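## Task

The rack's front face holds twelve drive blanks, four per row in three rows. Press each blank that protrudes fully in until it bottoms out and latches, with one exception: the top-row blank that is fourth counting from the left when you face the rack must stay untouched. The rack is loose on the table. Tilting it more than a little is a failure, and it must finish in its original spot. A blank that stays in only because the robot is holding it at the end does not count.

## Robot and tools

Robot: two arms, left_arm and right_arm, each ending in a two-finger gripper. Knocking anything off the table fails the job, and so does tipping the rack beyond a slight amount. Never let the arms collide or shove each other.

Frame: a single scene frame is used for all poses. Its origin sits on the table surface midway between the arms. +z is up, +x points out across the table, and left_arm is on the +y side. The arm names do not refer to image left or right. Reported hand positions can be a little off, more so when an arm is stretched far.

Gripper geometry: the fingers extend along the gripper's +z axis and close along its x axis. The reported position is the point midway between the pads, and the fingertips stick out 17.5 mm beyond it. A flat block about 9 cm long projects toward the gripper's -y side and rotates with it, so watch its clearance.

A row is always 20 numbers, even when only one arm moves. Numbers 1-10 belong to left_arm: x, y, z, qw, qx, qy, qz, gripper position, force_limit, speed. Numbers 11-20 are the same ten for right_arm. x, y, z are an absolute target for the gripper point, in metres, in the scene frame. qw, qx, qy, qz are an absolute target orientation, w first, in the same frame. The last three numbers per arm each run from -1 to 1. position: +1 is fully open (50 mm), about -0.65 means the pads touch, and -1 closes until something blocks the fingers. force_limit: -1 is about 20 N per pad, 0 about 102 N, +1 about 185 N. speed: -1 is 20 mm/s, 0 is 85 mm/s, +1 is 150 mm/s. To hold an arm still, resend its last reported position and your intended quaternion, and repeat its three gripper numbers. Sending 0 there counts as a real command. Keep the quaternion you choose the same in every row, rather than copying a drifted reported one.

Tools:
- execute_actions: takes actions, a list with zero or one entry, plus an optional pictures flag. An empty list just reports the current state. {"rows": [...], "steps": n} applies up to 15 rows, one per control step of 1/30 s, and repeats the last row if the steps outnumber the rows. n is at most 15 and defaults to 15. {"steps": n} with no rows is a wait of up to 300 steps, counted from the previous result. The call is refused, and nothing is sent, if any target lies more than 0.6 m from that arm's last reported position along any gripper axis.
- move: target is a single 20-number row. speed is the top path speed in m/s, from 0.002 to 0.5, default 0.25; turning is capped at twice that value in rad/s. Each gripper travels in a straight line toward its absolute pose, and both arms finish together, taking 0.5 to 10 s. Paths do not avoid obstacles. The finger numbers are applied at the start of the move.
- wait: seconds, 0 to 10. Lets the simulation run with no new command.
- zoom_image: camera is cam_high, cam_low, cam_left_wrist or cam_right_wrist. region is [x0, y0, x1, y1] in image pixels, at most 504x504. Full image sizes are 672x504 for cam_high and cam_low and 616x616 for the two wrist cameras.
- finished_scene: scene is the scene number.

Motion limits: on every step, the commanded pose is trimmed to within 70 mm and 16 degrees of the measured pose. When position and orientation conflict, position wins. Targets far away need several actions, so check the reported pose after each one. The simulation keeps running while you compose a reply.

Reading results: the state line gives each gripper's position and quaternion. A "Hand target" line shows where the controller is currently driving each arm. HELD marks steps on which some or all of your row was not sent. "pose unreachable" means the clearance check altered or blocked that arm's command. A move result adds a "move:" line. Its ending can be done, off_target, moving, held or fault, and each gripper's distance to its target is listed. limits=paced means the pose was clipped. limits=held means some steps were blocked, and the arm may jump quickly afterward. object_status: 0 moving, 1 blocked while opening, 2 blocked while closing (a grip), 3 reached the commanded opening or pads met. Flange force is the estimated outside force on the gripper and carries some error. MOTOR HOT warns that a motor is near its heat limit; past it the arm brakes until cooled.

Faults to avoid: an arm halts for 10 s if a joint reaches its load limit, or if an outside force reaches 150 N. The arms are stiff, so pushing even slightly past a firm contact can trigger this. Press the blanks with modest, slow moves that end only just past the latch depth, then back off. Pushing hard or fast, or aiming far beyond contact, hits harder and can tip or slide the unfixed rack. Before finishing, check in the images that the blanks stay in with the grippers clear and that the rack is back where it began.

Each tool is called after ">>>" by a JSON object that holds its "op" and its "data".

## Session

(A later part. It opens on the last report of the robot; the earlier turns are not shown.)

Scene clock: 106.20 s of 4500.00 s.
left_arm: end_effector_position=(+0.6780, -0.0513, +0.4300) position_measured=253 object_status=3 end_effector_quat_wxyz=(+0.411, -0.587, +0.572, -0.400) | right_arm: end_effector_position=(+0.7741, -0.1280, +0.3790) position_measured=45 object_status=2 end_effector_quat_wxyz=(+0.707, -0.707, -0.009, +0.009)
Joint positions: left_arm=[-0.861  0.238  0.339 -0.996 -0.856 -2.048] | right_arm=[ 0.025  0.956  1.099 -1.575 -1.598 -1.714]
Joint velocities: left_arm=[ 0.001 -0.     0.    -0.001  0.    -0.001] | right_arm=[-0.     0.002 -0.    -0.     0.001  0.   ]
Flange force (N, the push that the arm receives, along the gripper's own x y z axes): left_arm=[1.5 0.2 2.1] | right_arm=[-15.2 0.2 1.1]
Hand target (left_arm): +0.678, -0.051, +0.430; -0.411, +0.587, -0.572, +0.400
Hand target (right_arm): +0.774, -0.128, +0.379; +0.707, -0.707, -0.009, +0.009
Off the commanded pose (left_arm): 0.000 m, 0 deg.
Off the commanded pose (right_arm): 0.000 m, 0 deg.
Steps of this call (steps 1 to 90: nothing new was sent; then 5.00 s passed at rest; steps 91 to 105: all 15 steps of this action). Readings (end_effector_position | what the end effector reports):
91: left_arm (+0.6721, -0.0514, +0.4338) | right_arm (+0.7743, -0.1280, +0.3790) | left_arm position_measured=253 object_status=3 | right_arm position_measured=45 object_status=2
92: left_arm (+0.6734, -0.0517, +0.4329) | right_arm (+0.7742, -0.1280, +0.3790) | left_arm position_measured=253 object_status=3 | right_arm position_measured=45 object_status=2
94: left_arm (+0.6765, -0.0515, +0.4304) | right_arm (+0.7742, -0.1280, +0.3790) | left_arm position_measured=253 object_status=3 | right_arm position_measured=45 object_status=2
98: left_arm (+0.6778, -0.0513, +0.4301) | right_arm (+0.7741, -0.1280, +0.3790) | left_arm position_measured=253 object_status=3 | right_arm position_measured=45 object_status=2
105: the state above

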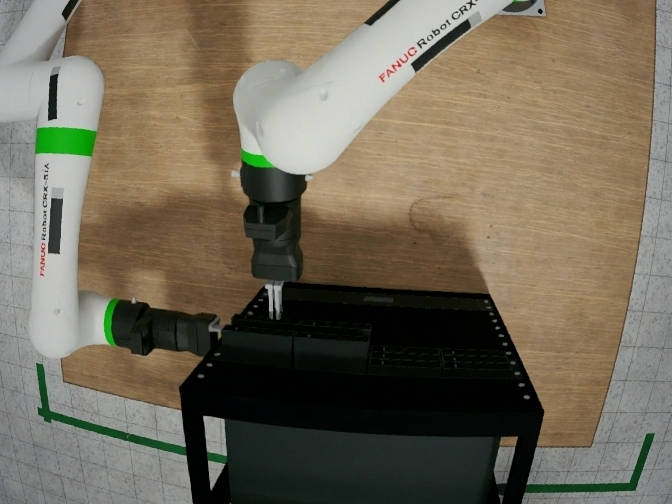

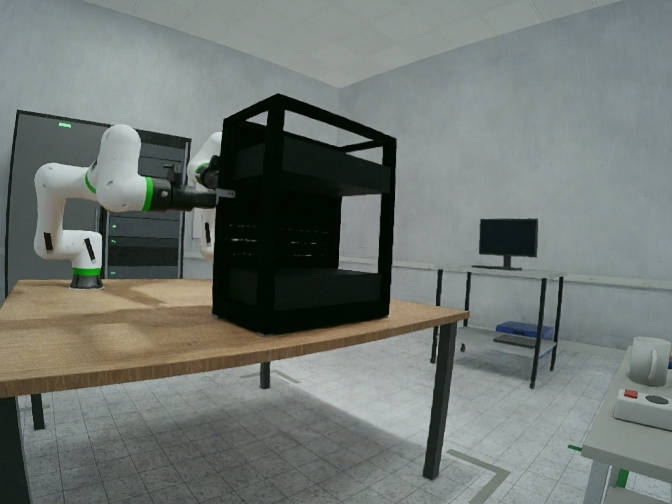

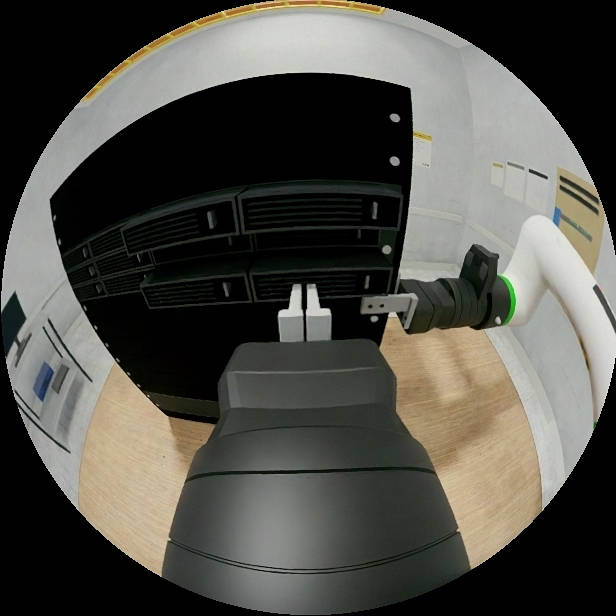

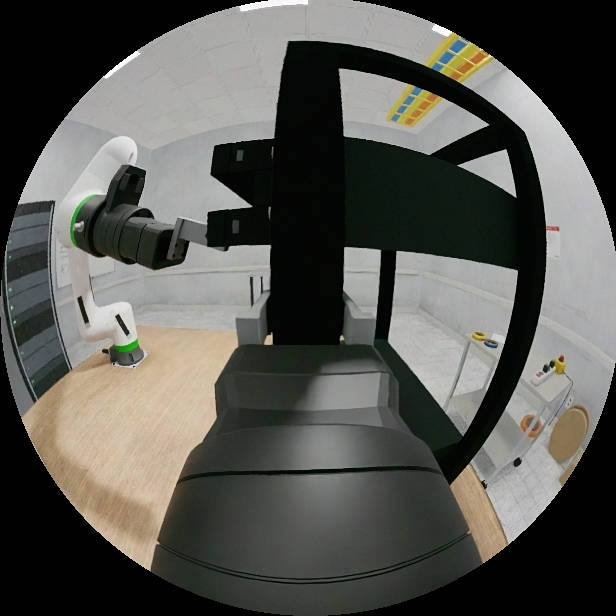

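>>> {"op": "move", "data": {"target": [0.705, -0.0513, 0.431, 0.4109, -0.5867, 0.5716, -0.4003, -1, 0, 0.5, 0.7741, -0.128, 0.379, 0.7070, -0.7070, -0.0093, 0.0093, -1, -0.2, -1], "speed": 0.025}}

>>> {"op": "zoom_image", "data": {"camera": "cam_left_wrist", "region": [200, 180, 420, 350]}}

Scene clock: 117.63 s of 4500.00 s.
left_arm: end_effector_position=(+0.7050, -0.0513, +0.4310) position_measured=253 object_status=3 end_effector_quat_wxyz=(+0.411, -0.587, +0.572, -0.400) | right_arm: end_effector_position=(+0.7741, -0.1280, +0.3790) position_measured=45 object_status=2 end_effector_quat_wxyz=(+0.707, -0.707, -0.009, +0.009)
Joint positions: left_arm=[-0.824  0.282  0.392 -0.967 -0.829 -2.085] | right_arm=[ 0.025  0.956  1.099 -1.575 -1.598 -1.714]
Joint velocities: left_arm=[-0.     0.     0.002  0.001  0.    -0.002] | right_arm=[-0.    -0.    -0.    -0.     0.     0.001]
Flange force (N, the push that the arm receives, along the gripper's own x y z axes): left_arm=[1.4 4.0 -3.4] | right_arm=[-13.5 -0.1 -0.2]
Hand target (left_arm): +0.705, -0.051, +0.431; -0.411, +0.587, -0.572, +0.400
Hand target (right_arm): +0.774, -0.128, +0.379; +0.707, -0.707, -0.009, +0.009
Off the commanded pose (left_arm): 0.000 m, 0 deg.
Off the commanded pose (right_arm): 0.000 m, 0 deg.
After step 90, 7.10 s passed at rest.
move: done

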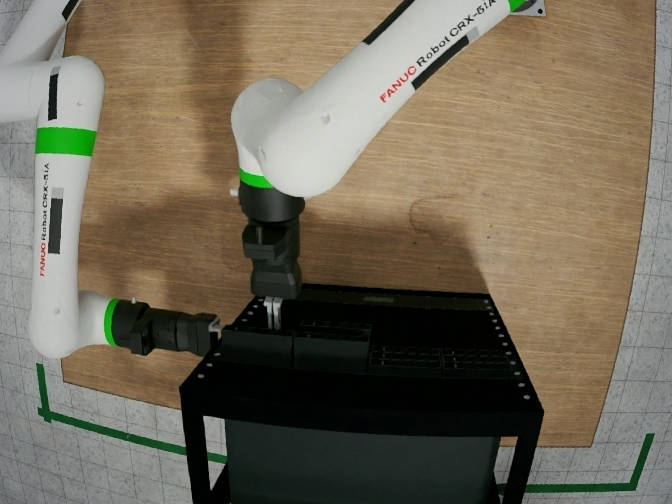

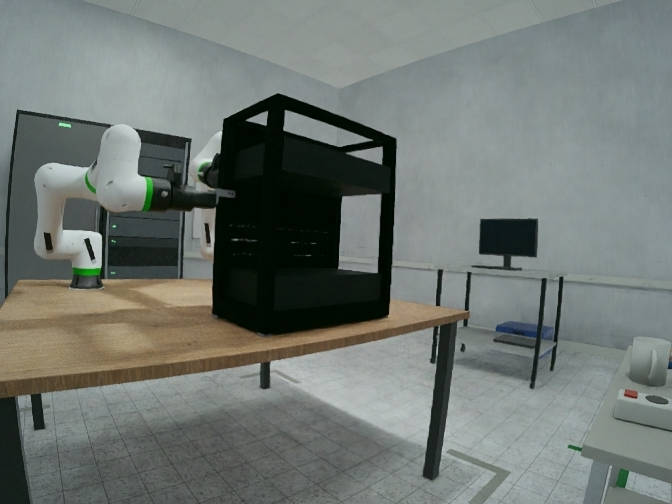

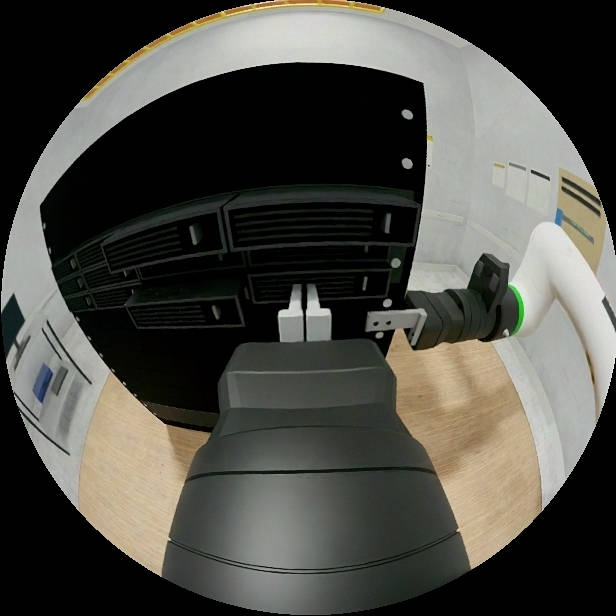

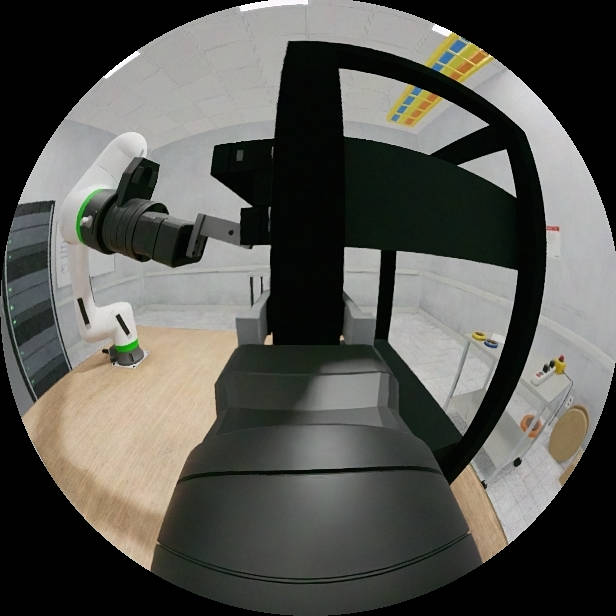

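Region (200, 180, 420, 350) of cam_left_wrist's 616x616 image, scaled by 2.291, with more detail than that image has; it fills the top 389 rows of this view, and the rest is white.

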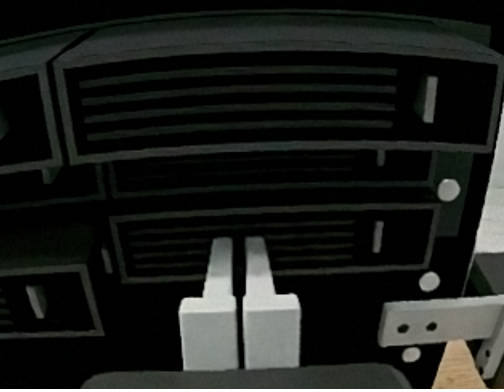

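>>> {"op": "execute_actions", "data": {"actions": [{"rows": [[0.7056, -0.0513, 0.431, 0.4109, -0.5867, 0.5716, -0.4003, -1, 0, 0.5, 0.7741, -0.128, 0.379, 0.7070, -0.7070, -0.0093, 0.0093, -1, -0.2, -1],[0.7062, -0.0513, 0.431, 0.4109, -0.5867, 0.5716, -0.4003, -1, 0, 0.5, 0.7741, -0.128, 0.379, 0.7070, -0.7070, -0.0093, 0.0093, -1, -0.2, -1],[0.7068, -0.0513, 0.431, 0.4109, -0.5867, 0.5716, -0.4003, -1, 0, 0.5, 0.7741, -0.128, 0.379, 0.7070, -0.7070, -0.0093, 0.0093, -1, -0.2, -1],[0.7074, -0.0513, 0.431, 0.4109, -0.5867, 0.5716, -0.4003, -1, 0, 0.5, 0.7741, -0.128, 0.379, 0.7070, -0.7070, -0.0093, 0.0093, -1, -0.2, -1],[0.7080, -0.0513, 0.431, 0.4109, -0.5867, 0.5716, -0.4003, -1, 0, 0.5, 0.7741, -0.128, 0.379, 0.7070, -0.7070, -0.0093, 0.0093, -1, -0.2, -1],[0.7086, -0.0513, 0.431, 0.4109, -0.5867, 0.5716, -0.4003, -1, 0, 0.5, 0.7741, -0.128, 0.379, 0.7070, -0.7070, -0.0093, 0.0093, -1, -0.2, -1],[0.7092, -0.0513, 0.431, 0.4109, -0.5867, 0.5716, -0.4003, -1, 0, 0.5, 0.7741, -0.128, 0.379, 0.7070, -0.7070, -0.0093, 0.0093, -1, -0.2, -1],[0.7098, -0.0513, 0.431, 0.4109, -0.5867, 0.5716, -0.4003, -1, 0, 0.5, 0.7741, -0.128, 0.379, 0.7070, -0.7070, -0.0093, 0.0093, -1, -0.2, -1],[0.7104, -0.0513, 0.431, 0.4109, -0.5867, 0.5716, -0.4003, -1, 0, 0.5, 0.7741, -0.128, 0.379, 0.7070, -0.7070, -0.0093, 0.0093, -1, -0.2, -1],[0.7110, -0.0513, 0.431, 0.4109, -0.5867, 0.5716, -0.4003, -1, 0, 0.5, 0.7741, -0.128, 0.379, 0.7070, -0.7070, -0.0093, 0.0093, -1, -0.2, -1]], "steps": 15}], "pictures": true}}

>>> {"op": "zoom_image", "data": {"camera": "cam_left_wrist", "region": [200, 180, 420, 350]}}

>>> {"op": "zoom_image", "data": {"camera": "cam_right_wrist", "region": [160, 120, 320, 290]}}

Scene clock: 130.07 s of 4500.00 s.
left_arm: end_effector_position=(+0.7109, -0.0513, +0.4310) position_measured=253 object_status=3 end_effector_quat_wxyz=(+0.411, -0.587, +0.572, -0.400) | right_arm: end_effector_position=(+0.7741, -0.1280, +0.3790) position_measured=45 object_status=2 end_effector_quat_wxyz=(+0.707, -0.707, -0.009, +0.009)
Joint positions: left_arm=[-0.816  0.293  0.404 -0.961 -0.824 -2.093] | right_arm=[ 0.025  0.956  1.099 -1.575 -1.598 -1.714]
Joint velocities: left_arm=[ 0.001  0.002  0.003  0.002  0.001 -0.002] | right_arm=[-0.     0.001 -0.    -0.    -0.001 -0.   ]
Flange force (N, the push that the arm receives, along the gripper's own x y z axes): left_arm=[-0.4 1.4 -4.7] | right_arm=[-6.6 -0.5 -0.4]
Hand target (left_arm): +0.711, -0.051, +0.431; -0.411, +0.587, -0.572, +0.400
Hand target (right_arm): +0.774, -0.128, +0.379; +0.707, -0.707, -0.009, +0.009
Off the commanded pose (left_arm): 0.000 m, 0 deg.
Off the commanded pose (right_arm): 0.000 m, 0 deg.
Steps of this call (steps 1 to 90: nothing new was sent; then 8.93 s passed at rest; steps 91 to 105: all 15 steps of this action). Readings (end_effector_position | what the end effector reports):
91: left_arm (+0.7050, -0.0513, +0.4310) | right_arm (+0.7741, -0.1280, +0.3790) | left_arm position_measured=253 object_status=3 | right_arm position_measured=45 object_status=2
92: left_arm (+0.7053, -0.0513, +0.4310) | right_arm (+0.7741, -0.1280, +0.3790) | left_arm position_measured=253 object_status=3 | right_arm position_measured=45 object_status=2
94: left_arm (+0.7061, -0.0513, +0.4310) | right_arm (+0.7741, -0.1280, +0.3790) | left_arm position_measured=253 object_status=3 | right_arm position_measured=45 object_status=2
98: left_arm (+0.7084, -0.0513, +0.4310) | right_arm (+0.7741, -0.1280, +0.3790) | left_arm position_measured=253 object_status=3 | right_arm position_measured=45 object_status=2
105: the state above

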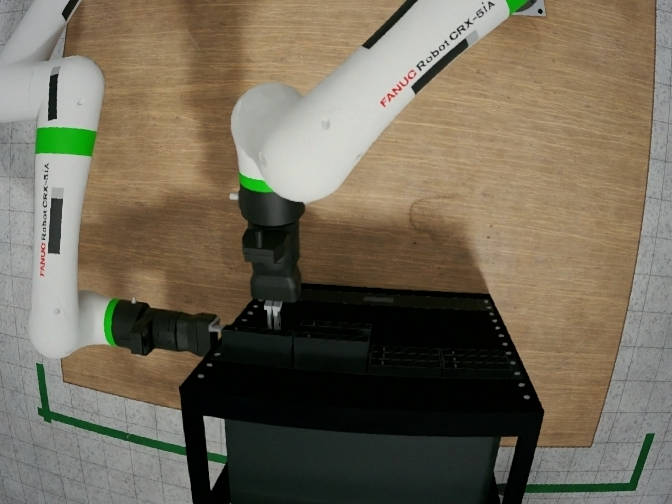

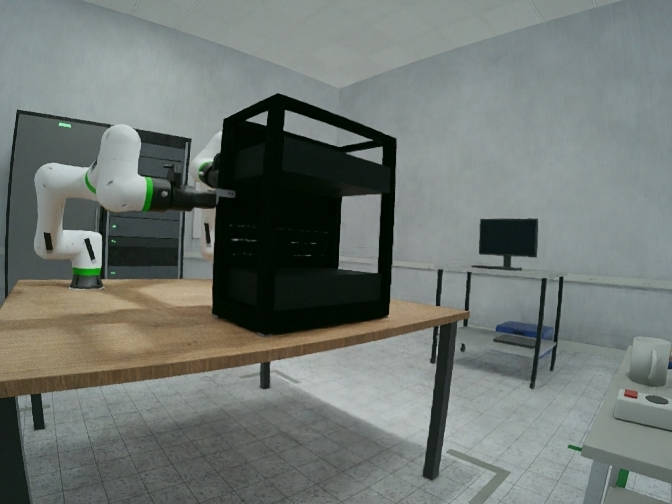

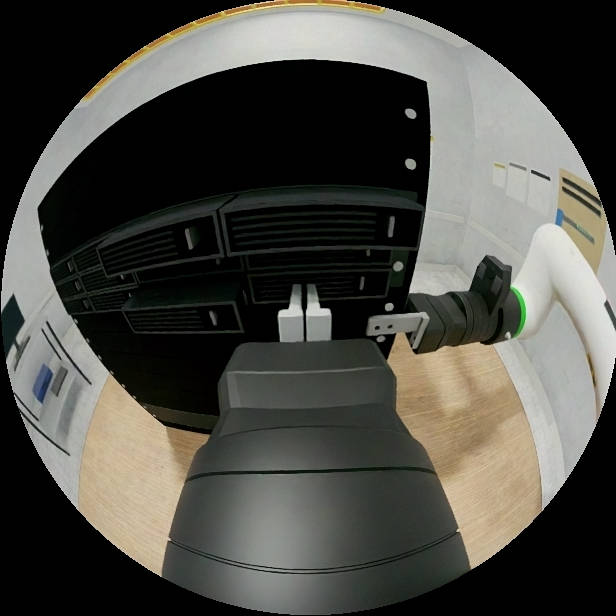

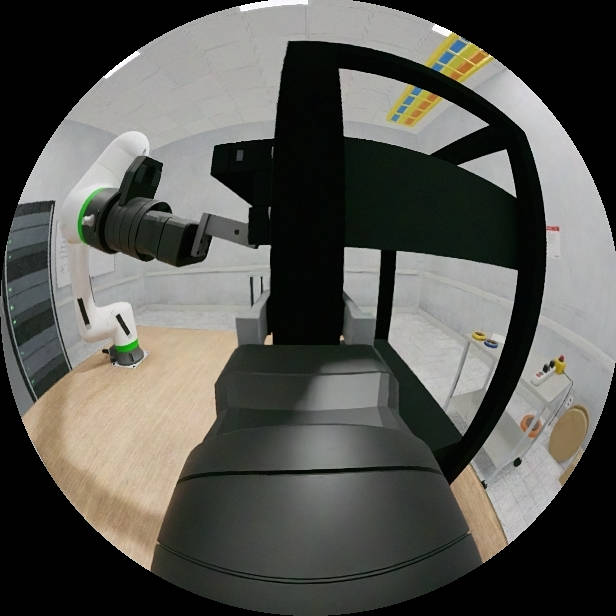

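Region (200, 180, 420, 350) of cam_left_wrist's 616x616 image, scaled by 2.291, with more detail than that image has; it fills the top 389 rows of this view, and the rest is white.

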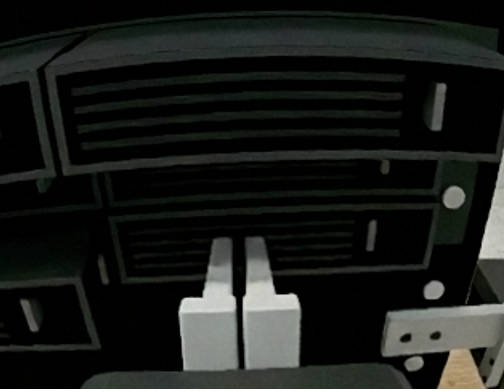

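Region (160, 120, 320, 290) of cam_right_wrist's 616x616 image, scaled by 2.965, with more detail than that image has; it fills the left 474 columns of this view, and the rest is white.

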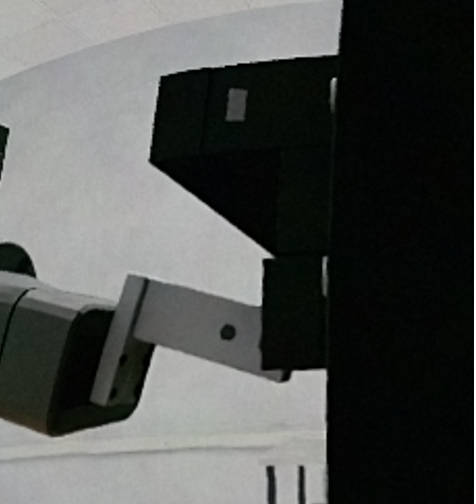

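>>> {"op": "execute_actions", "data": {"actions": [{"rows": [[0.7115, -0.0513, 0.431, 0.4109, -0.5867, 0.5716, -0.4003, -1, 0, 0.5, 0.7741, -0.128, 0.379, 0.7070, -0.7070, -0.0093, 0.0093, -1, -0.2, -1],[0.7120, -0.0513, 0.431, 0.4109, -0.5867, 0.5716, -0.4003, -1, 0, 0.5, 0.7741, -0.128, 0.379, 0.7070, -0.7070, -0.0093, 0.0093, -1, -0.2, -1],[0.7125, -0.0513, 0.431, 0.4109, -0.5867, 0.5716, -0.4003, -1, 0, 0.5, 0.7741, -0.128, 0.379, 0.7070, -0.7070, -0.0093, 0.0093, -1, -0.2, -1],[0.7130, -0.0513, 0.431, 0.4109, -0.5867, 0.5716, -0.4003, -1, 0, 0.5, 0.7741, -0.128, 0.379, 0.7070, -0.7070, -0.0093, 0.0093, -1, -0.2, -1],[0.7135, -0.0513, 0.431, 0.4109, -0.5867, 0.5716, -0.4003, -1, 0, 0.5, 0.7741, -0.128, 0.379, 0.7070, -0.7070, -0.0093, 0.0093, -1, -0.2, -1]], "steps": 12}], "pictures": false}}

Scene clock: 136.80 s of 4500.00 s.
left_arm: end_effector_position=(+0.7135, -0.0513, +0.4310) position_measured=253 object_status=3 end_effector_quat_wxyz=(+0.411, -0.587, +0.572, -0.400) | right_arm: end_effector_position=(+0.7741, -0.1280, +0.3790) position_measured=45 object_status=2 end_effector_quat_wxyz=(+0.707, -0.707, -0.009, +0.009)
Joint positions: left_arm=[-0.813  0.297  0.41  -0.958 -0.822 -2.096] | right_arm=[ 0.025  0.956  1.099 -1.575 -1.598 -1.714]
Joint velocities: left_arm=[ 0.001  0.002  0.001  0.001  0.001 -0.001] | right_arm=[0.    0.    0.    0.    0.002 0.003]
Flange force (N, the push that the arm receives, along the gripper's own x y z axes): left_arm=[-0.7 2.0 -4.7] | right_arm=[-12.8 -0.7 -1.7]
Hand target (left_arm): +0.714, -0.051, +0.431; -0.411, +0.587, -0.572, +0.400
Hand target (right_arm): +0.774, -0.128, +0.379; +0.707, -0.707, -0.009, +0.009
Off the commanded pose (left_arm): 0.000 m, 0 deg.
Off the commanded pose (right_arm): 0.000 m, 0 deg.
Steps of this call (steps 1 to 90: nothing new was sent; then 3.33 s passed at rest; steps 91 to 102: all 12 steps of this action). Readings (end_effector_position | what the end effector reports):
91: left_arm (+0.7110, -0.0513, +0.4310) | right_arm (+0.7741, -0.1280, +0.3790) | left_arm position_measured=253 object_status=3 | right_arm position_measured=45 object_status=2
92: left_arm (+0.7112, -0.0513, +0.4310) | right_arm (+0.7741, -0.1280, +0.3790) | left_arm position_measured=253 object_status=3 | right_arm position_measured=45 object_status=2
94: left_arm (+0.7119, -0.0513, +0.4310) | right_arm (+0.7741, -0.1280, +0.3790) | left_arm position_measured=253 object_status=3 | right_arm position_measured=45 object_status=2
98: left_arm (+0.7133, -0.0513, +0.4310) | right_arm (+0.7741, -0.1280, +0.3790) | left_arm position_measured=253 object_status=3 | right_arm position_measured=45 object_status=2
102: the state above

>>> {"op": "execute_actions", "data": {"actions": [{"rows": [[0.7143, -0.0513, 0.431, 0.4109, -0.5867, 0.5716, -0.4003, -1, 0, 0.5, 0.7741, -0.128, 0.379, 0.7070, -0.7070, -0.0093, 0.0093, -1, -0.2, -1]], "steps": 10}], "pictures": false}}

Scene clock: 140.33 s of 4500.00 s.
left_arm: end_effector_position=(+0.7143, -0.0513, +0.4310) position_measured=253 object_status=3 end_effector_quat_wxyz=(+0.411, -0.587, +0.572, -0.400) | right_arm: end_effector_position=(+0.7741, -0.1280, +0.3790) position_measured=45 object_status=2 end_effector_quat_wxyz=(+0.707, -0.707, -0.009, +0.009)
Joint positions: left_arm=[-0.812  0.298  0.411 -0.957 -0.821 -2.097] | right_arm=[ 0.025  0.956  1.099 -1.575 -1.598 -1.714]
Joint velocities: left_arm=[ 0.001  0.001  0.     0.001 -0.001 -0.   ] | right_arm=[ 0.     0.001 -0.    -0.     0.001  0.   ]
Flange force (N, the push that the arm receives, along the gripper's own x y z axes): left_arm=[-0.2 4.3 -11.9] | right_arm=[-14.3 0.1 -0.6]
Hand target (left_arm): +0.714, -0.051, +0.431; -0.411, +0.587, -0.572, +0.400
Hand target (right_arm): +0.774, -0.128, +0.379; +0.707, -0.707, -0.009, +0.009
Off the commanded pose (left_arm): 0.000 m, 0 deg.
Off the commanded pose (right_arm): 0.000 m, 0 deg.
Steps of this call (steps 1 to 90: nothing new was sent; then 0.20 s passed at rest; steps 91 to 100: all 10 steps of this action). Readings (end_effector_position | what the end effector reports):
91: left_arm (+0.7135, -0.0513, +0.4310) | right_arm (+0.7741, -0.1280, +0.3790) | left_arm position_measured=253 object_status=3 | right_arm position_measured=45 object_status=2
92: left_arm (+0.7138, -0.0513, +0.4310) | right_arm (+0.7741, -0.1280, +0.3790) | left_arm position_measured=253 object_status=3 | right_arm position_measured=45 object_status=2
94: left_arm (+0.7141, -0.0513, +0.4310) | right_arm (+0.7741, -0.1280, +0.3790) | left_arm position_measured=253 object_status=3 | right_arm position_measured=45 object_status=2
98: left_arm (+0.7143, -0.0513, +0.4310) | right_arm (+0.7741, -0.1280, +0.3790) | left_arm position_measured=253 object_status=3 | right_arm position_measured=45 object_status=2
100: the state above

>>> {"op": "execute_actions", "data": {"actions": [{"rows": [[0.7149, -0.0513, 0.431, 0.4109, -0.5867, 0.5716, -0.4003, -1, 0, 0.5, 0.7741, -0.128, 0.379, 0.7070, -0.7070, -0.0093, 0.0093, -1, -0.2, -1]], "steps": 10}], "pictures": false}}

Scene clock: 143.13 s of 4500.00 s.
left_arm: end_effector_position=(+0.7149, -0.0513, +0.4310) position_measured=253 object_status=3 end_effector_quat_wxyz=(+0.411, -0.587, +0.572, -0.400) | right_arm: end_effector_position=(+0.7741, -0.1280, +0.3790) position_measured=45 object_status=2 end_effector_quat_wxyz=(+0.707, -0.707, -0.009, +0.009)
Joint positions: left_arm=[-0.811  0.299  0.412 -0.957 -0.821 -2.098] | right_arm=[ 0.025  0.956  1.099 -1.575 -1.598 -1.714]
Joint velocities: left_arm=[-0.    -0.     0.     0.     0.001 -0.001] | right_arm=[ 0.     0.     0.    -0.    -0.001  0.002]
Flange force (N, the push that the arm receives, along the gripper's own x y z axes): left_arm=[-6.5 10.5 -37.5] | right_arm=[-1.7 -1.4 1.5]
Hand target (left_arm): +0.715, -0.051, +0.431; -0.411, +0.587, -0.572, +0.400
Hand target (right_arm): +0.774, -0.128, +0.379; +0.707, -0.707, -0.009, +0.009
Off the commanded pose (left_arm): 0.000 m, 0 deg.
Off the commanded pose (right_arm): 0.000 m, 0 deg.
Steps of this call (steps 1 to 74: nothing new was sent; steps 75 to 84: all 10 steps of this action). Readings (end_effector_position | what the end effector reports):
75: left_arm (+0.7143, -0.0513, +0.4310) | right_arm (+0.7741, -0.1280, +0.3790) | left_arm position_measured=253 object_status=3 | right_arm position_measured=45 object_status=2
76: left_arm (+0.7145, -0.0513, +0.4310) | right_arm (+0.7741, -0.1280, +0.3790) | left_arm position_measured=253 object_status=3 | right_arm position_measured=45 object_status=2
78: left_arm (+0.7147, -0.0513, +0.4310) | right_arm (+0.7741, -0.1280, +0.3790) | left_arm position_measured=253 object_status=3 | right_arm position_measured=45 object_status=2
82: left_arm (+0.7148, -0.0513, +0.4310) | right_arm (+0.7741, -0.1280, +0.3790) | left_arm position_measured=253 object_status=3 | right_arm position_measured=45 object_status=2
84: the state above

>>> {"op": "execute_actions", "data": {"actions": [{"rows": [[0.7152, -0.0513, 0.431, 0.4109, -0.5867, 0.5716, -0.4003, -1, 0, 0.5, 0.7741, -0.128, 0.379, 0.7070, -0.7070, -0.0093, 0.0093, -1, -0.2, -1]], "steps": 8}], "pictures": false}}

>>> {"op": "move", "data": {"target": [0.669, -0.028, 0.431, 0.4109, -0.5867, 0.5716, -0.4003, -1, 0, 0.5, 0.7741, -0.128, 0.379, 0.7070, -0.7070, -0.0093, 0.0093, -1, -0.2, -1], "speed": 0.08}}

>>> {"op": "move", "data": {"target": [0.670, 0.047, 0.431, 0.4109, -0.5867, 0.5716, -0.4003, -1, 0, 0.5, 0.7741, -0.128, 0.379, 0.7070, -0.7070, -0.0093, 0.0093, -1, -0.2, -1], "speed": 0.1}}

>>> {"op": "zoom_image", "data": {"camera": "cam_left_wrist", "region": [150, 160, 470, 350]}}

Scene clock: 152.57 s of 4500.00 s.
left_arm: end_effector_position=(+0.7152, -0.0513, +0.4310) position_measured=253 object_status=3 end_effector_quat_wxyz=(+0.411, -0.587, +0.572, -0.400) | right_arm: end_effector_position=(+0.7741, -0.1280, +0.3790) position_measured=45 object_status=2 end_effector_quat_wxyz=(+0.707, -0.707, -0.009, +0.009)
Joint positions: left_arm=[-0.81   0.3    0.413 -0.957 -0.82  -2.098] | right_arm=[ 0.025  0.956  1.099 -1.575 -1.598 -1.714]
Joint velocities: left_arm=[ 0.002  0.001  0.     0.002  0.    -0.001] | right_arm=[-0.    -0.     0.001  0.     0.     0.001]
Flange force (N, the push that the arm receives, along the gripper's own x y z axes): left_arm=[-11.6 14.7 -52.1] | right_arm=[1.5 -2.6 2.0]
Hand target (left_arm): +0.715, -0.051, +0.431; -0.411, +0.587, -0.572, +0.400
Hand target (right_arm): +0.774, -0.128, +0.379; +0.707, -0.707, -0.009, +0.009
Off the commanded pose (left_arm): 0.000 m, 0 deg.
Off the commanded pose (right_arm): 0.000 m, 0 deg.
Steps of this call (steps 1 to 90: nothing new was sent; then 6.17 s passed at rest; steps 91 to 98: all 8 steps of this action). Readings (end_effector_position | what the end effector reports):
91: left_arm (+0.7149, -0.0513, +0.4310) | right_arm (+0.7741, -0.1280, +0.3790) | left_arm position_measured=253 object_status=3 | right_arm position_measured=45 object_status=2
92: left_arm (+0.7150, -0.0513, +0.4310) | right_arm (+0.7741, -0.1280, +0.3790) | left_arm position_measured=253 object_status=3 | right_arm position_measured=45 object_status=2
94: left_arm (+0.7151, -0.0513, +0.4310) | right_arm (+0.7741, -0.1280, +0.3790) | left_arm position_measured=253 object_status=3 | right_arm position_measured=45 object_status=2
98: the state above

Scene clock: 153.80 s of 4500.00 s.
left_arm: end_effector_position=(+0.6690, -0.0280, +0.4309) position_measured=253 object_status=3 end_effector_quat_wxyz=(+0.411, -0.587, +0.572, -0.400) | right_arm: end_effector_position=(+0.7741, -0.1280, +0.3790) position_measured=45 object_status=2 end_effector_quat_wxyz=(+0.707, -0.707, -0.009, +0.009)
Joint positions: left_arm=[-0.837  0.181  0.272 -0.989 -0.83  -2.054] | right_arm=[ 0.025  0.956  1.099 -1.575 -1.598 -1.714]
Joint velocities: left_arm=[-0.    -0.    -0.002 -0.001  0.     0.001] | right_arm=[ 0.    -0.    -0.    -0.    -0.001 -0.   ]
Flange force (N, the push that the arm receives, along the gripper's own x y z axes): left_arm=[2.4 -0.4 3.0] | right_arm=[-14.6 0.0 -0.6]
Hand target (left_arm): +0.669, -0.028, +0.431; -0.411, +0.587, -0.572, +0.400
Hand target (right_arm): +0.774, -0.128, +0.379; +0.707, -0.707, -0.009, +0.009
Off the commanded pose (left_arm): 0.000 m, 0 deg.
Off the commanded pose (right_arm): 0.000 m, 0 deg.
move: done

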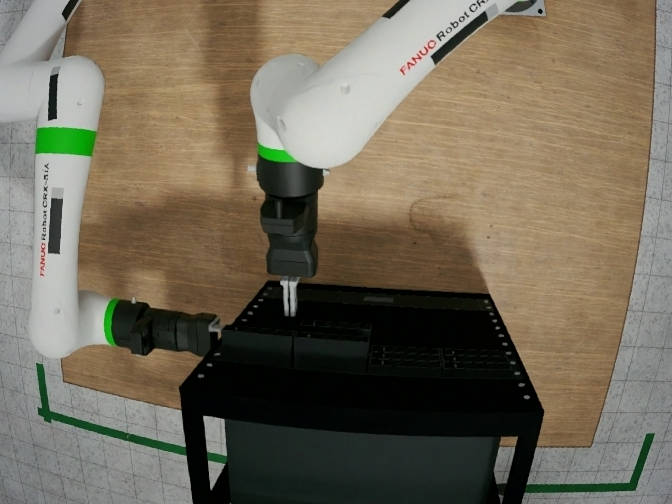

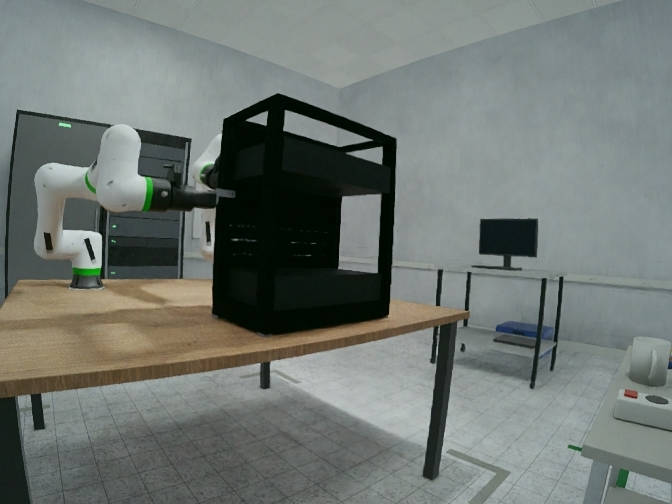

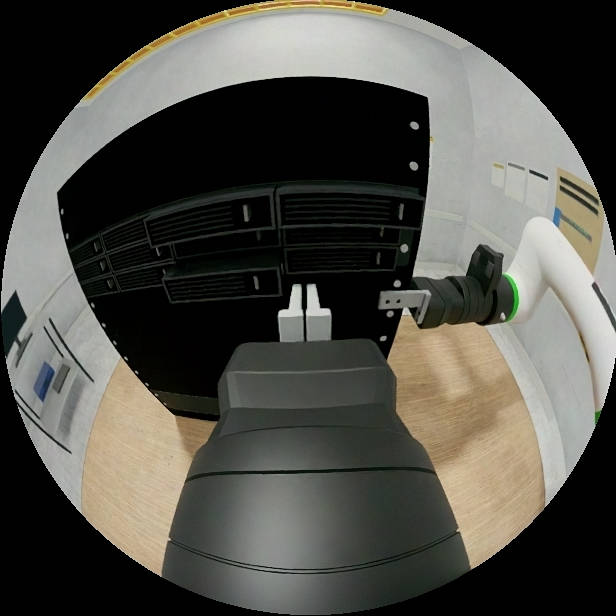

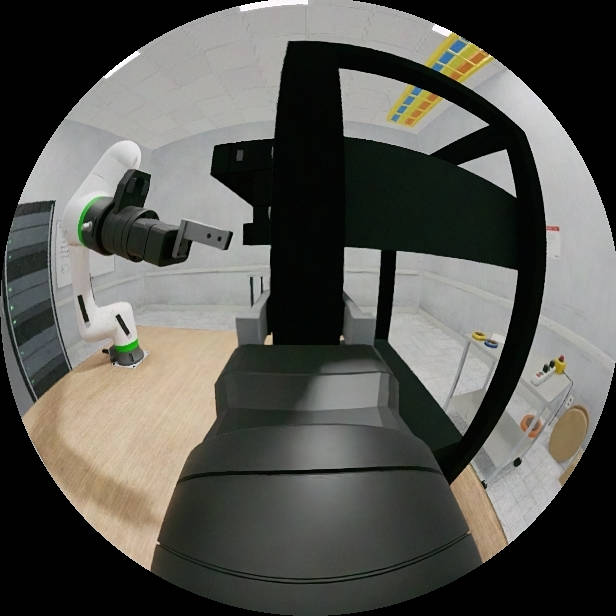

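Scene clock: 154.90 s of 4500.00 s.
left_arm: end_effector_position=(+0.6700, +0.0468, +0.4310) position_measured=253 object_status=3 end_effector_quat_wxyz=(+0.411, -0.587, +0.571, -0.400) | right_arm: end_effector_position=(+0.7741, -0.1280, +0.3790) position_measured=45 object_status=2 end_effector_quat_wxyz=(+0.707, -0.707, -0.009, +0.009)
Joint positions: left_arm=[-0.694  0.055  0.12  -0.914 -0.698 -2.142] | right_arm=[ 0.025  0.956  1.099 -1.575 -1.598 -1.714]
Joint velocities: left_arm=[ 0.003 -0.002 -0.002  0.004  0.003 -0.004] | right_arm=[-0.     0.001  0.     0.    -0.002  0.002]
Flange force (N, the push that the arm receives, along the gripper's own x y z axes): left_arm=[4.2 3.2 0.2] | right_arm=[-16.8 0.5 -0.9]
Hand target (left_arm): +0.670, +0.047, +0.431; -0.411, +0.587, -0.571, +0.400
Hand target (right_arm): +0.774, -0.128, +0.379; +0.707, -0.707, -0.009, +0.009
Off the commanded pose (left_arm): 0.000 m, 0 deg.
Off the commanded pose (right_arm): 0.000 m, 0 deg.
move: done

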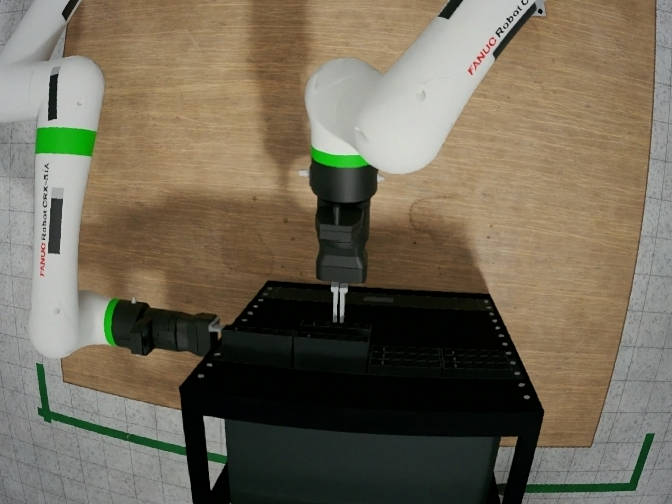

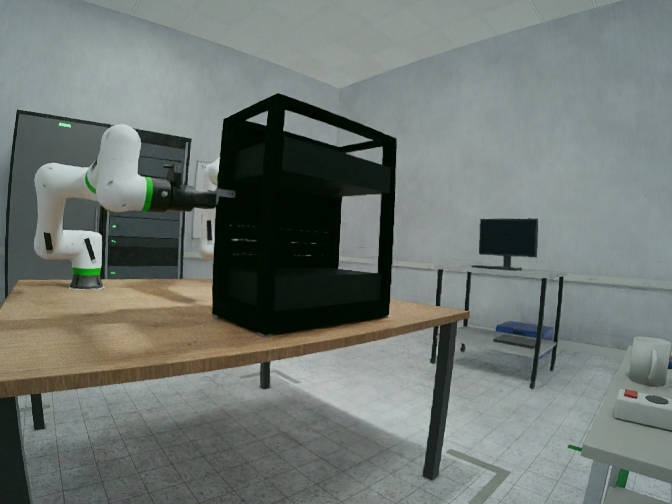

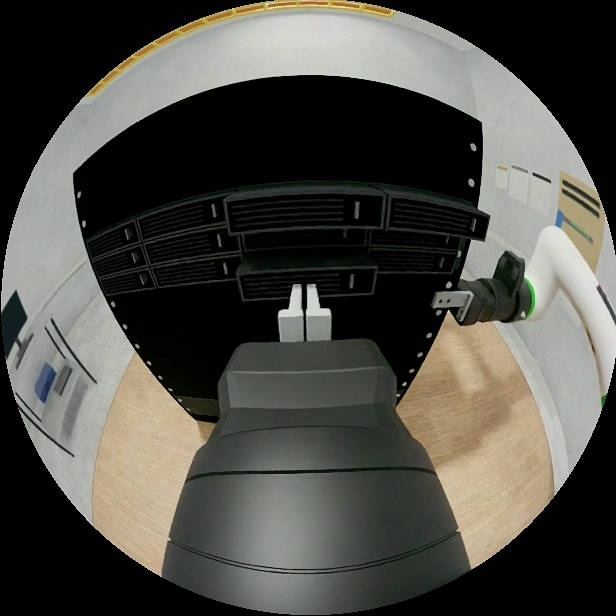

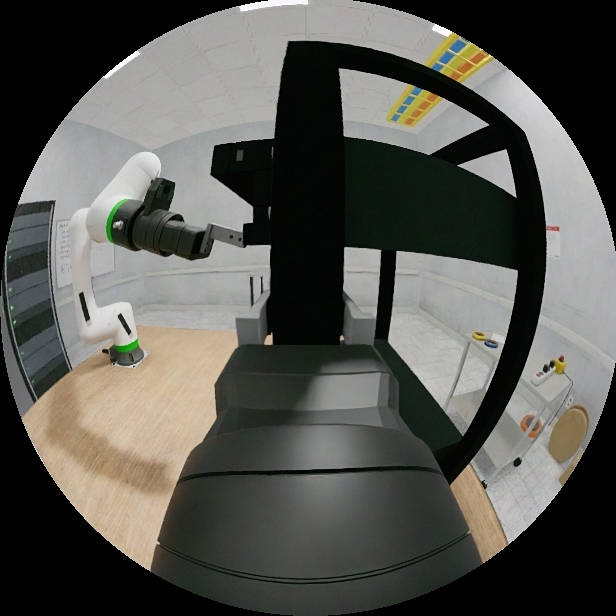

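Region (150, 160, 470, 350) of cam_left_wrist's 616x616 image, scaled by 1.575, with more detail than that image has; it fills the top 299 rows of this view, and the rest is white.

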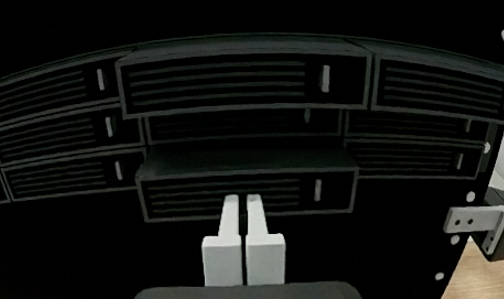

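>>> {"op": "move", "data": {"target": [0.707, 0.047, 0.431, 0.4109, -0.5867, 0.5716, -0.4003, -1, 0, 0.5, 0.7741, -0.128, 0.379, 0.7070, -0.7070, -0.0093, 0.0093, -1, -0.2, -1], "speed": 0.03}}

>>> {"op": "zoom_image", "data": {"camera": "cam_left_wrist", "region": [150, 160, 470, 350]}}

Scene clock: 159.30 s of 4500.00 s.
left_arm: end_effector_position=(+0.7069, +0.0470, +0.4311) position_measured=253 object_status=3 end_effector_quat_wxyz=(+0.411, -0.587, +0.572, -0.400) | right_arm: end_effector_position=(+0.7741, -0.1280, +0.3790) position_measured=45 object_status=2 end_effector_quat_wxyz=(+0.707, -0.707, -0.009, +0.009)
Joint positions: left_arm=[-0.646  0.124  0.188 -0.875 -0.66  -2.189] | right_arm=[ 0.025  0.956  1.099 -1.575 -1.597 -1.714]
Joint velocities: left_arm=[0.001 0.004 0.002 0.001 0.001 0.   ] | right_arm=[-0.    -0.001 -0.    -0.     0.     0.001]
Flange force (N, the push that the arm receives, along the gripper's own x y z axes): left_arm=[-3.5 0.7 -4.8] | right_arm=[-6.9 -1.3 -1.3]
Hand target (left_arm): +0.707, +0.047, +0.431; -0.411, +0.587, -0.572, +0.400
Hand target (right_arm): +0.774, -0.128, +0.379; +0.707, -0.707, -0.009, +0.009
Off the commanded pose (left_arm): 0.000 m, 0 deg.
Off the commanded pose (right_arm): 0.000 m, 0 deg.
move: done

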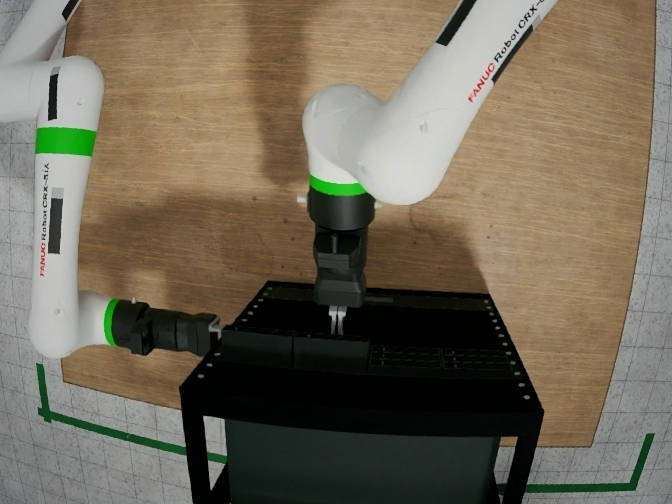

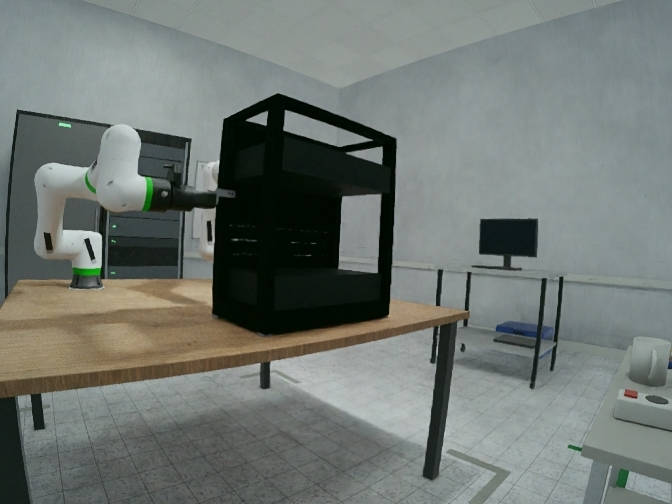

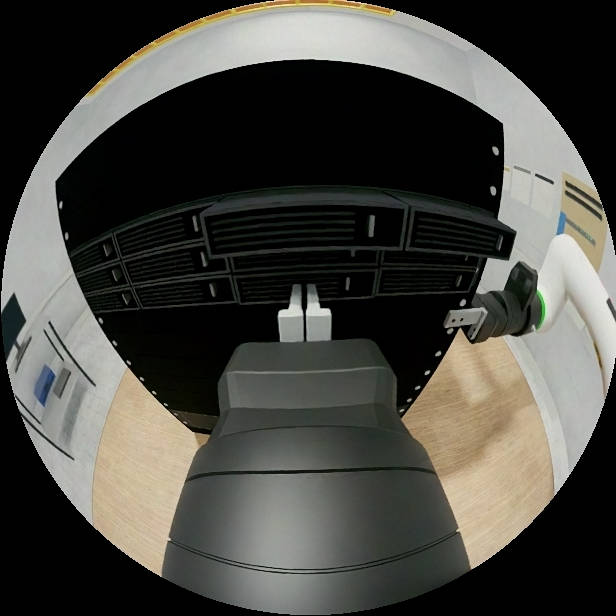

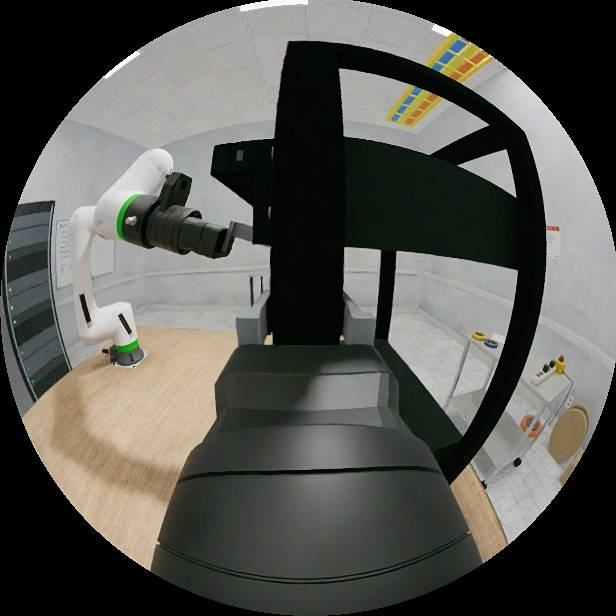

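Region (150, 160, 470, 350) of cam_left_wrist's 616x616 image, scaled by 1.575, with more detail than that image has; it fills the top 299 rows of this view, and the rest is white.

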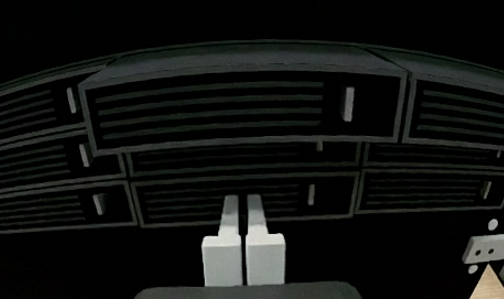

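>>> {"op": "execute_actions", "data": {"actions": [{"rows": [[0.7080, 0.047, 0.431, 0.4109, -0.5867, 0.5716, -0.4003, -1, 0, 0.5, 0.7741, -0.128, 0.379, 0.7070, -0.7070, -0.0093, 0.0093, -1, -0.2, -1]], "steps": 10}], "pictures": false}}

Scene clock: 162.80 s of 4500.00 s.
left_arm: end_effector_position=(+0.7080, +0.0470, +0.4310) position_measured=253 object_status=3 end_effector_quat_wxyz=(+0.411, -0.587, +0.572, -0.400) | right_arm: end_effector_position=(+0.7741, -0.1280, +0.3790) position_measured=45 object_status=2 end_effector_quat_wxyz=(+0.707, -0.707, -0.009, +0.009)
Joint positions: left_arm=[-0.645  0.126  0.19  -0.874 -0.659 -2.19 ] | right_arm=[ 0.025  0.956  1.099 -1.575 -1.598 -1.714]
Joint velocities: left_arm=[-0.    -0.     0.     0.003 -0.001 -0.   ] | right_arm=[-0.     0.001  0.     0.    -0.002  0.001]
Flange force (N, the push that the arm receives, along the gripper's own x y z axes): left_arm=[-1.7 1.9 -6.8] | right_arm=[-11.7 -1.3 -0.1]
Hand target (left_arm): +0.708, +0.047, +0.431; -0.411, +0.587, -0.572, +0.400
Hand target (right_arm): +0.774, -0.128, +0.379; +0.707, -0.707, -0.009, +0.009
Off the commanded pose (left_arm): 0.000 m, 0 deg.
Off the commanded pose (right_arm): 0.000 m, 0 deg.
Steps of this call (steps 1 to 90: nothing new was sent; then 0.17 s passed at rest; steps 91 to 100: all 10 steps of this action). Readings (end_effector_position | what the end effector reports):
91: left_arm (+0.7071, +0.0470, +0.4310) | right_arm (+0.7741, -0.1280, +0.3790) | left_arm position_measured=253 object_status=3 | right_arm position_measured=45 object_status=2
92: left_arm (+0.7074, +0.0470, +0.4310) | right_arm (+0.7741, -0.1280, +0.3790) | left_arm position_measured=253 object_status=3 | right_arm position_measured=45 object_status=2
94: left_arm (+0.7078, +0.0470, +0.4310) | right_arm (+0.7741, -0.1280, +0.3790) | left_arm position_measured=253 object_status=3 | right_arm position_measured=45 object_status=2
98: left_arm (+0.7080, +0.0470, +0.4310) | right_arm (+0.7741, -0.1280, +0.3790) | left_arm position_measured=253 object_status=3 | right_arm position_measured=45 object_status=2
100: the state above

>>> {"op": "execute_actions", "data": {"actions": [{"rows": [[0.7089, 0.047, 0.431, 0.4109, -0.5867, 0.5716, -0.4003, -1, 0, 0.5, 0.7741, -0.128, 0.379, 0.7070, -0.7070, -0.0093, 0.0093, -1, -0.2, -1]], "steps": 10}], "pictures": false}}

Scene clock: 169.13 s of 4500.00 s.
left_arm: end_effector_position=(+0.7089, +0.0470, +0.4310) position_measured=253 object_status=3 end_effector_quat_wxyz=(+0.411, -0.587, +0.572, -0.400) | right_arm: end_effector_position=(+0.7741, -0.1280, +0.3790) position_measured=45 object_status=2 end_effector_quat_wxyz=(+0.707, -0.707, -0.009, +0.009)
Joint positions: left_arm=[-0.644  0.128  0.192 -0.873 -0.658 -2.191] | right_arm=[ 0.025  0.956  1.099 -1.575 -1.598 -1.714]
Joint velocities: left_arm=[-0.001 -0.002  0.    -0.    -0.002 -0.   ] | right_arm=[-0.     0.001  0.001  0.     0.     0.   ]
Flange force (N, the push that the arm receives, along the gripper's own x y z axes): left_arm=[-2.0 2.4 -6.8] | right_arm=[-11.6 -0.2 0.0]
Hand target (left_arm): +0.709, +0.047, +0.431; -0.411, +0.587, -0.572, +0.400
Hand target (right_arm): +0.774, -0.128, +0.379; +0.707, -0.707, -0.009, +0.009
Off the commanded pose (left_arm): 0.000 m, 0 deg.
Off the commanded pose (right_arm): 0.000 m, 0 deg.
Steps of this call (steps 1 to 90: nothing new was sent; then 3.00 s passed at rest; steps 91 to 100: all 10 steps of this action). Readings (end_effector_position | what the end effector reports):
91: left_arm (+0.7081, +0.0470, +0.4310) | right_arm (+0.7741, -0.1280, +0.3790) | left_arm position_measured=253 object_status=3 | right_arm position_measured=45 object_status=2
92: left_arm (+0.7083, +0.0470, +0.4310) | right_arm (+0.7741, -0.1280, +0.3790) | left_arm position_measured=253 object_status=3 | right_arm position_measured=45 object_status=2
94: left_arm (+0.7087, +0.0470, +0.4310) | right_arm (+0.7741, -0.1280, +0.3790) | left_arm position_measured=253 object_status=3 | right_arm position_measured=45 object_status=2
98: left_arm (+0.7089, +0.0470, +0.4310) | right_arm (+0.7741, -0.1280, +0.3790) | left_arm position_measured=253 object_status=3 | right_arm position_measured=45 object_status=2
100: the state above

>>> {"op": "execute_actions", "data": {"actions": [{"rows": [[0.7098, 0.047, 0.431, 0.4109, -0.5867, 0.5716, -0.4003, -1, 0, 0.5, 0.7741, -0.128, 0.379, 0.7070, -0.7070, -0.0093, 0.0093, -1, -0.2, -1]], "steps": 10}], "pictures": false}}

Scene clock: 171.80 s of 4500.00 s.
left_arm: end_effector_position=(+0.7098, +0.0470, +0.4310) position_measured=253 object_status=3 end_effector_quat_wxyz=(+0.411, -0.587, +0.572, -0.400) | right_arm: end_effector_position=(+0.7741, -0.1280, +0.3790) position_measured=45 object_status=2 end_effector_quat_wxyz=(+0.707, -0.707, -0.009, +0.009)
Joint positions: left_arm=[-0.642  0.13   0.194 -0.872 -0.658 -2.192] | right_arm=[ 0.025  0.956  1.099 -1.575 -1.598 -1.714]
Joint velocities: left_arm=[ 0.001  0.001  0.    -0.001 -0.     0.   ] | right_arm=[0.    0.001 0.001 0.    0.    0.002]
Flange force (N, the push that the arm receives, along the gripper's own x y z axes): left_arm=[-1.7 2.9 -7.2] | right_arm=[-12.5 -0.5 0.1]
Hand target (left_arm): +0.710, +0.047, +0.431; -0.411, +0.587, -0.572, +0.400
Hand target (right_arm): +0.774, -0.128, +0.379; +0.707, -0.707, -0.009, +0.009
Off the commanded pose (left_arm): 0.000 m, 0 deg.
Off the commanded pose (right_arm): 0.000 m, 0 deg.
Steps of this call (steps 1 to 70: nothing new was sent; steps 71 to 80: all 10 steps of this action). Readings (end_effector_position | what the end effector reports):
71: left_arm (+0.7090, +0.0470, +0.4310) | right_arm (+0.7741, -0.1280, +0.3790) | left_arm position_measured=253 object_status=3 | right_arm position_measured=45 object_status=2
72: left_arm (+0.7092, +0.0470, +0.4310) | right_arm (+0.7741, -0.1280, +0.3790) | left_arm position_measured=253 object_status=3 | right_arm position_measured=45 object_status=2
74: left_arm (+0.7096, +0.0470, +0.4310) | right_arm (+0.7741, -0.1280, +0.3790) | left_arm position_measured=253 object_status=3 | right_arm position_measured=45 object_status=2
78: left_arm (+0.7098, +0.0470, +0.4310) | right_arm (+0.7741, -0.1280, +0.3790) | left_arm position_measured=253 object_status=3 | right_arm position_measured=45 object_status=2
80: the state above


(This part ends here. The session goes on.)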